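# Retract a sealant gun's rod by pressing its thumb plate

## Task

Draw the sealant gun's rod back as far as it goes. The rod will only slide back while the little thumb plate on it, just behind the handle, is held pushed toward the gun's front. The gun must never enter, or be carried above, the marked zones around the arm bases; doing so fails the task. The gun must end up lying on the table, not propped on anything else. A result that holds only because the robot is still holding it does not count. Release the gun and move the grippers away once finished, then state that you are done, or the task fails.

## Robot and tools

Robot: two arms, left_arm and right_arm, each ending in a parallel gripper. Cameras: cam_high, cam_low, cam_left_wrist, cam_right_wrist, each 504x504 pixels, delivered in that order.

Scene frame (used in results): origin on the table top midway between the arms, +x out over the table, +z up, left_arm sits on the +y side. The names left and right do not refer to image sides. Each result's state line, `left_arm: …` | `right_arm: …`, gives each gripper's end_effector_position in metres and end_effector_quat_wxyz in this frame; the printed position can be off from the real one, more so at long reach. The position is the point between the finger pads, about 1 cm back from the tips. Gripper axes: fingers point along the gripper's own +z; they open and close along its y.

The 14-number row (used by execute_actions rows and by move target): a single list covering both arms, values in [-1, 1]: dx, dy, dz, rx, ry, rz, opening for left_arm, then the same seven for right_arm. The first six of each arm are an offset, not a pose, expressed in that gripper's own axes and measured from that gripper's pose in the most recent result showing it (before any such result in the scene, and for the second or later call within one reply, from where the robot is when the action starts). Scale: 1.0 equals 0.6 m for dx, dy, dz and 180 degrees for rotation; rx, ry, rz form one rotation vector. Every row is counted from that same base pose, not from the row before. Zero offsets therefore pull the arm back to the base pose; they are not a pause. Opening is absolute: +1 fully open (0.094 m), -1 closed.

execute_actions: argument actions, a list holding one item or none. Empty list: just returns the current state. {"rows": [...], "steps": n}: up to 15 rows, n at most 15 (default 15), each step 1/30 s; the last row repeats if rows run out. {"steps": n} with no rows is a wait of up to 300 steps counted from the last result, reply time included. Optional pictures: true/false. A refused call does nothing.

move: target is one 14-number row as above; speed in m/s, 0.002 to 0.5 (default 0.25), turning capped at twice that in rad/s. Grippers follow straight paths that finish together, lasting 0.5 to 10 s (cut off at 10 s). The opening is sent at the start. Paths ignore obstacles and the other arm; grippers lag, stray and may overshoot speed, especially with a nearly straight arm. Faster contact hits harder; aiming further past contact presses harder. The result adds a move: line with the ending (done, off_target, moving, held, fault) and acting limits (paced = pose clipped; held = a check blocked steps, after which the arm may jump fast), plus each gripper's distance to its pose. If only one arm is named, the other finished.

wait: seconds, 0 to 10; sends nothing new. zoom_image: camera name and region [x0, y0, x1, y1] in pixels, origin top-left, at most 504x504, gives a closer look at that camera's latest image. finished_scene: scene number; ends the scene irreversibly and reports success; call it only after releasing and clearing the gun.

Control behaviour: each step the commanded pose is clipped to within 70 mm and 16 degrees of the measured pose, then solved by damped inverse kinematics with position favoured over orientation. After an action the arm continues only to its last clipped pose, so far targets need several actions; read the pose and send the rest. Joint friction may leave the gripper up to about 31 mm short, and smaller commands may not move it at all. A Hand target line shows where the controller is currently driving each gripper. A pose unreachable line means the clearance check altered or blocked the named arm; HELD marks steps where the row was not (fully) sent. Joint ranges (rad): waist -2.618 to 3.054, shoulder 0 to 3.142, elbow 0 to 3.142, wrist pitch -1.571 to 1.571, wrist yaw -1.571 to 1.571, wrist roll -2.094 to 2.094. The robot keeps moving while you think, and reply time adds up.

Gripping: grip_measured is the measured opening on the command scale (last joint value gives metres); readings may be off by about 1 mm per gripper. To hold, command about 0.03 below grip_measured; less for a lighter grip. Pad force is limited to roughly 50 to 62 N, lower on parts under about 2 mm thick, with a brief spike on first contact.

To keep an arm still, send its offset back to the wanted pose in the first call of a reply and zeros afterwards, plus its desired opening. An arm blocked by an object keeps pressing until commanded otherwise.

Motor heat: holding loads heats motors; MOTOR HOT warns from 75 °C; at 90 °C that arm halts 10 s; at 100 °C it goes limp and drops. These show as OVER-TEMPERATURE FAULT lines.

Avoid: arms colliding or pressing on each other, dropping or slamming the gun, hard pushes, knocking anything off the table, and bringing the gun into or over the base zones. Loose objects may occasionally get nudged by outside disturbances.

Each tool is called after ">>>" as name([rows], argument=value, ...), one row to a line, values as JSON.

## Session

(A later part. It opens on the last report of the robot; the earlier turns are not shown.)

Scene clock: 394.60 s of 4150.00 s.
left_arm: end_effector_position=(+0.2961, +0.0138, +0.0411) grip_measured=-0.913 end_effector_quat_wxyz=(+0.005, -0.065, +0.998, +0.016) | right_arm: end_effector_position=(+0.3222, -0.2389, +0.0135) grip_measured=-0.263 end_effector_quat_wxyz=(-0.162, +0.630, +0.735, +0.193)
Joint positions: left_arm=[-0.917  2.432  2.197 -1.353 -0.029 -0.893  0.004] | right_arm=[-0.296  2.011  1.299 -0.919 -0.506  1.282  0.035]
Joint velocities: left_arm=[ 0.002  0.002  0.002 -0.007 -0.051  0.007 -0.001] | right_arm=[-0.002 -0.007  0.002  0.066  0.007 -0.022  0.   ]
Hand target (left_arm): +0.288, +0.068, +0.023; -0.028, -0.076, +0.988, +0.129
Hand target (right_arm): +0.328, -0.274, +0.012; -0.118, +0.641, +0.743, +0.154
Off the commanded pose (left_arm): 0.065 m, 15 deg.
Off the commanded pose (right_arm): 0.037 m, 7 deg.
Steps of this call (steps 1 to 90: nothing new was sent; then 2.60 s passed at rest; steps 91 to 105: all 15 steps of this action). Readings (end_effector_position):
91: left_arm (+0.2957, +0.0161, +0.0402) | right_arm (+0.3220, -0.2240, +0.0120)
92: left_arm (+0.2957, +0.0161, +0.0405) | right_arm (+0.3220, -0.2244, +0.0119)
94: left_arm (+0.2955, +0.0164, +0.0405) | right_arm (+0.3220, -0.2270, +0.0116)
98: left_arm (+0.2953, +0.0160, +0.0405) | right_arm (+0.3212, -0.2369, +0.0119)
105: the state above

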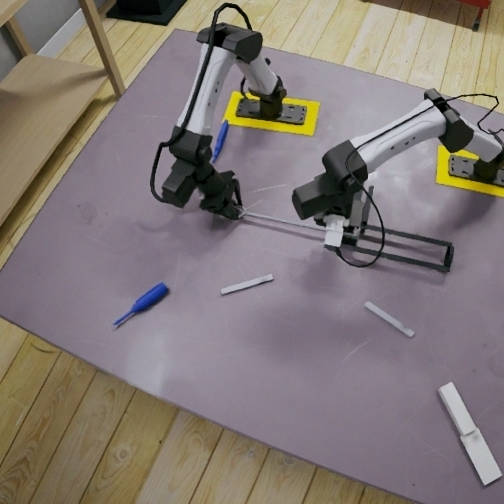

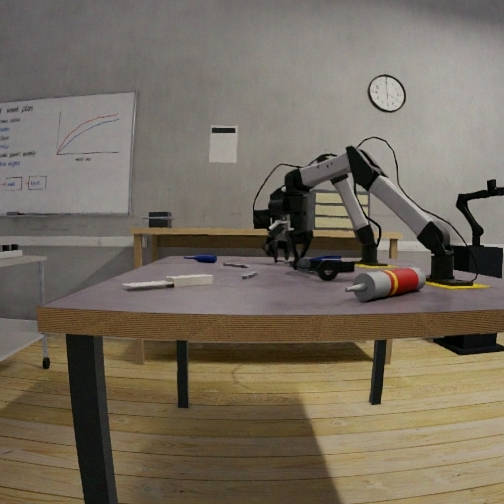

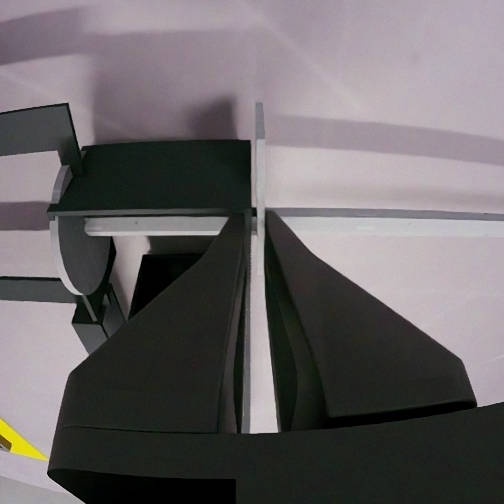

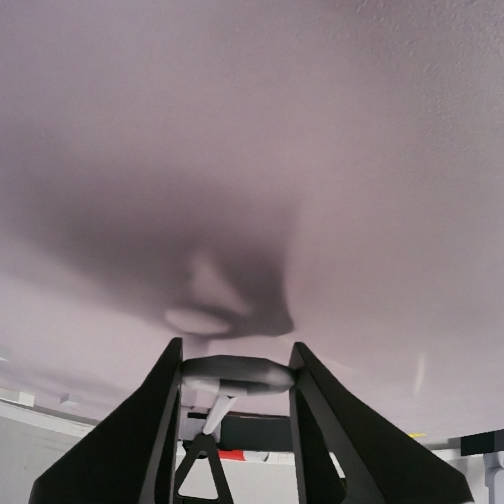

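>>> execute_actions([
  {"rows":[[0,0.08,0.035,-0.064,0.015,-0.008,-0.95,-0.045,0,-0.018,0,-0.032,0,-0.3],[0,0.06,0.03,-0.048,0.011,-0.006,-0.95,-0.035,0,-0.010,0,-0.024,0,-0.3],[0,0.04,0.02,-0.032,0.007,-0.004,-0.95,-0.025,0,-0.004,0,-0.016,0,-0.3],[0,0.02,0.015,-0.016,0.004,-0.002,-0.95,-0.015,0,0.002,0,-0.008,0,-0.3],[0,0,0.008,0,0,0,-0.95,-0.006,0,0.008,0,0,0,-0.3],[0,0,0.008,0,0,0,-0.93,-0.006,0,0.008,0,0,0,-0.28],[0,0,0.008,0,0,0,-0.9,-0.006,0,0.008,0,0,0,-0.26],[0,0,0.005,0,0,0,-0.85,-0.003,0,0.004,0,0,0,-0.2],[0,0,0,0,0,0,-0.75,0,0,0,0,0,0,-0.1],[0,0,0,0,0,0,-0.5,0,0,0,0,0,0,0.2]],"steps":15},
], pictures=false)

>>> move(target=[0,0,-0.08,0,0,0,-0.5,0.0,0,-0.12,0,0,0,0.2], speed=0.1)

>>> move(target=[0.1,0.25,-0.15,0,0,0,-0.5,0.1,-0.1,-0.12,0,0,0,0.2], speed=0.25)

Scene clock: 407.57 s of 4150.00 s.
left_arm: end_effector_position=(+0.2971, +0.0109, +0.0416) grip_measured=-0.502 end_effector_quat_wxyz=(+0.006, -0.064, +0.998, +0.009) | right_arm: end_effector_position=(+0.3238, -0.2389, +0.0135) grip_measured=+0.198 end_effector_quat_wxyz=(-0.160, +0.630, +0.735, +0.195)
Joint positions: left_arm=[-0.917  2.431  2.197 -1.342 -0.021 -0.89   0.023] | right_arm=[-0.296  2.011  1.299 -0.912 -0.507  1.285  0.056]
Joint velocities: left_arm=[-0.012 -0.002  0.012 -0.051 -0.007  0.022 -0.   ] | right_arm=[-0.007 -0.027 -0.012 -0.066  0.007  0.037 -0.   ]
Hand target (left_arm): +0.296, +0.014, +0.041; +0.005, -0.065, +0.998, +0.016
Hand target (right_arm): +0.322, -0.239, +0.014; -0.162, +0.630, +0.735, +0.193
Off the commanded pose (left_arm): 0.003 m, 1 deg.
Off the commanded pose (right_arm): 0.002 m, 0 deg.
Steps of this call (steps 1 to 90: nothing new was sent; then 9.47 s passed at rest; steps 91 to 105: all 15 steps of this action). Readings (end_effector_position):
91: left_arm (+0.2961, +0.0135, +0.0411) | right_arm (+0.3222, -0.2389, +0.0135)
92: left_arm (+0.2961, +0.0129, +0.0411) | right_arm (+0.3222, -0.2389, +0.0136)
94: left_arm (+0.2963, +0.0117, +0.0410) | right_arm (+0.3227, -0.2388, +0.0136)
98: left_arm (+0.2971, +0.0101, +0.0415) | right_arm (+0.3238, -0.2389, +0.0135)
105: the state above

Scene clock: 409.10 s of 4150.00 s.
left_arm: end_effector_position=(+0.2976, +0.0106, +0.0936) grip_measured=-0.502 end_effector_quat_wxyz=(+0.012, -0.064, +0.998, +0.003) | right_arm: end_effector_position=(+0.3192, -0.2698, +0.0656) grip_measured=+0.198 end_effector_quat_wxyz=(-0.173, +0.630, +0.733, +0.190)
Joint positions: left_arm=[-0.917  2.448  2.437 -1.547 -0.021 -0.89   0.023] | right_arm=[-0.386  1.981  1.469 -1.194 -0.504  1.177  0.056]
Joint velocities: left_arm=[-0.012  0.007 -0.007  0.022 -0.007  0.022  0.   ] | right_arm=[-0.012 -0.007  0.007  0.007  0.037 -0.007  0.   ]
Hand target (left_arm): +0.297, +0.010, +0.089; +0.007, -0.064, +0.998, +0.008
Hand target (right_arm): +0.323, -0.275, +0.076; -0.160, +0.630, +0.735, +0.195
Off the commanded pose (left_arm): 0.004 m, 1 deg.
Off the commanded pose (right_arm): 0.012 m, 2 deg.
joint sent to its limit (left arm) — the command would take joint 4 (wrist pitch) past its lower limit, so that joint was sent only as far as its limit.
move: off_target (right_arm)

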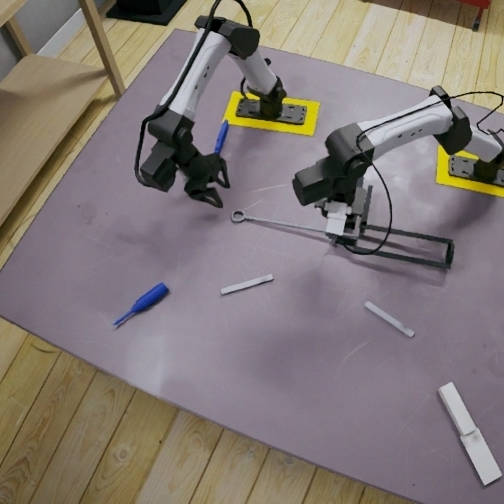

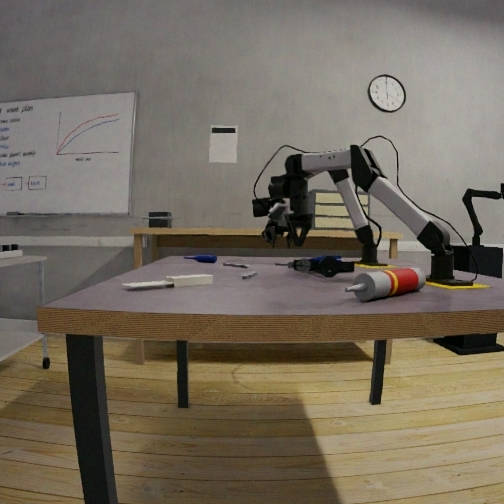

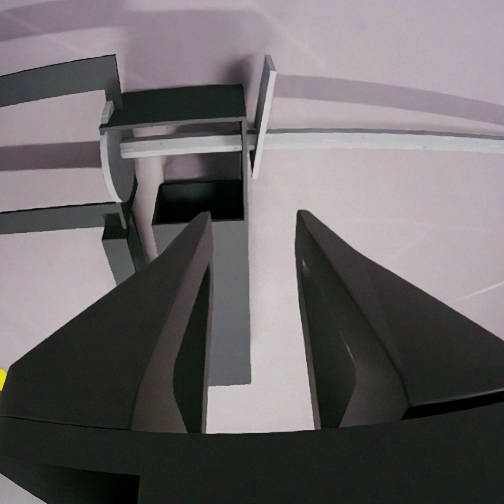

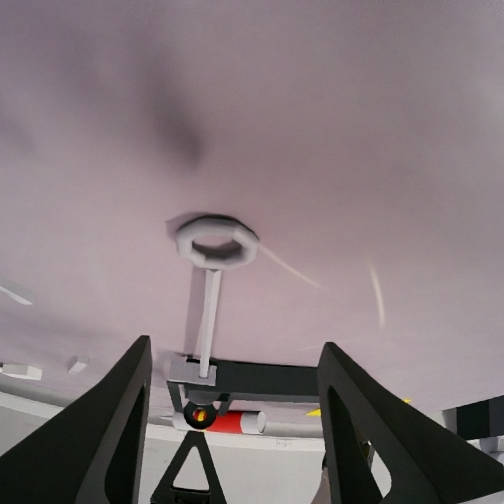

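Scene clock: 410.40 s of 4150.00 s.
left_arm: end_effector_position=(+0.2222, +0.1458, +0.1864) grip_measured=-0.502 end_effector_quat_wxyz=(+0.019, -0.065, +0.998, -0.001) | right_arm: end_effector_position=(+0.2579, -0.2605, +0.1520) grip_measured=+0.198 end_effector_quat_wxyz=(-0.172, +0.627, +0.735, +0.192)
Joint positions: left_arm=[-0.776  1.781  1.783 -1.542 -0.021 -0.751  0.023] | right_arm=[-0.399  1.7    1.456 -1.466 -0.504  1.153  0.056]
Joint velocities: left_arm=[ 0.017 -0.017 -0.017 -0.022  0.007 -0.022  0.001] | right_arm=[-0.007 -0.002 -0.017  0.007 -0.037  0.007 -0.   ]
Hand target (left_arm): +0.218, +0.151, +0.185; +0.012, -0.064, +0.998, +0.005
Hand target (right_arm): +0.252, -0.263, +0.154; -0.173, +0.630, +0.733, +0.190
Off the commanded pose (left_arm): 0.008 m, 1 deg.
Off the commanded pose (right_arm): 0.006 m, 1 deg.
move: done

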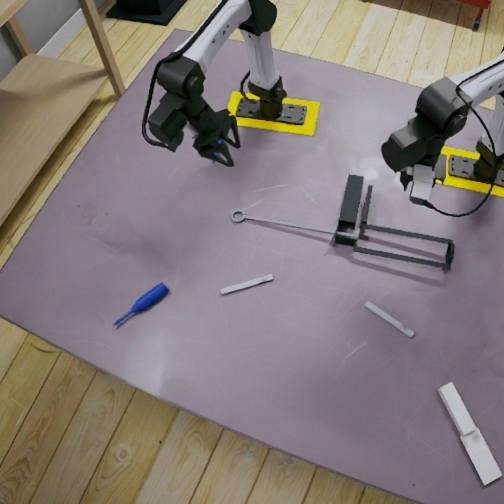

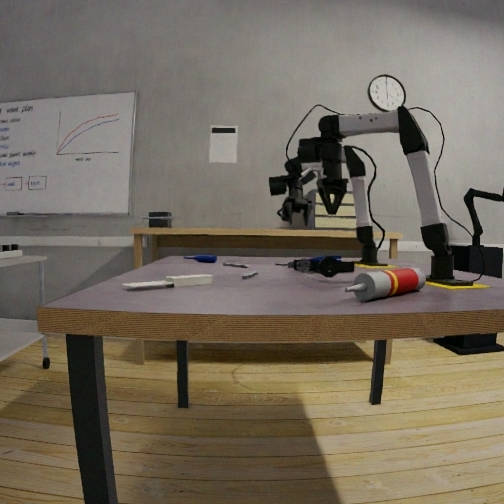

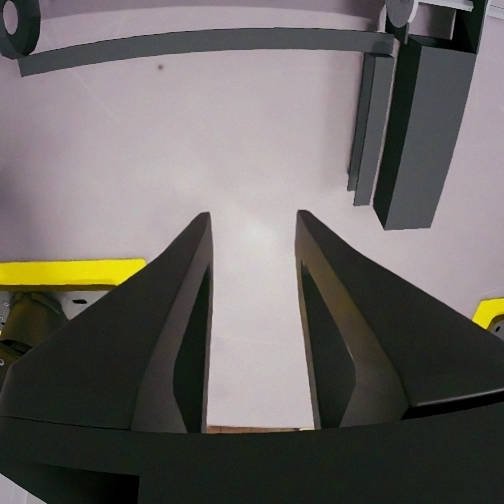

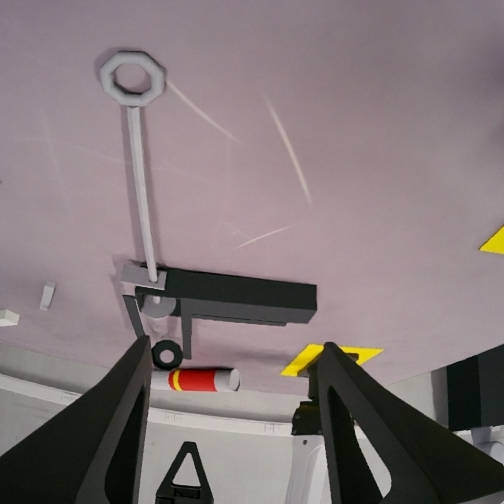

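The rod is fully back, and both arms have let go and moved clear. I'm done with scene 1.

>>> finished_scene(scene=1)

The scene is finished: the task was done.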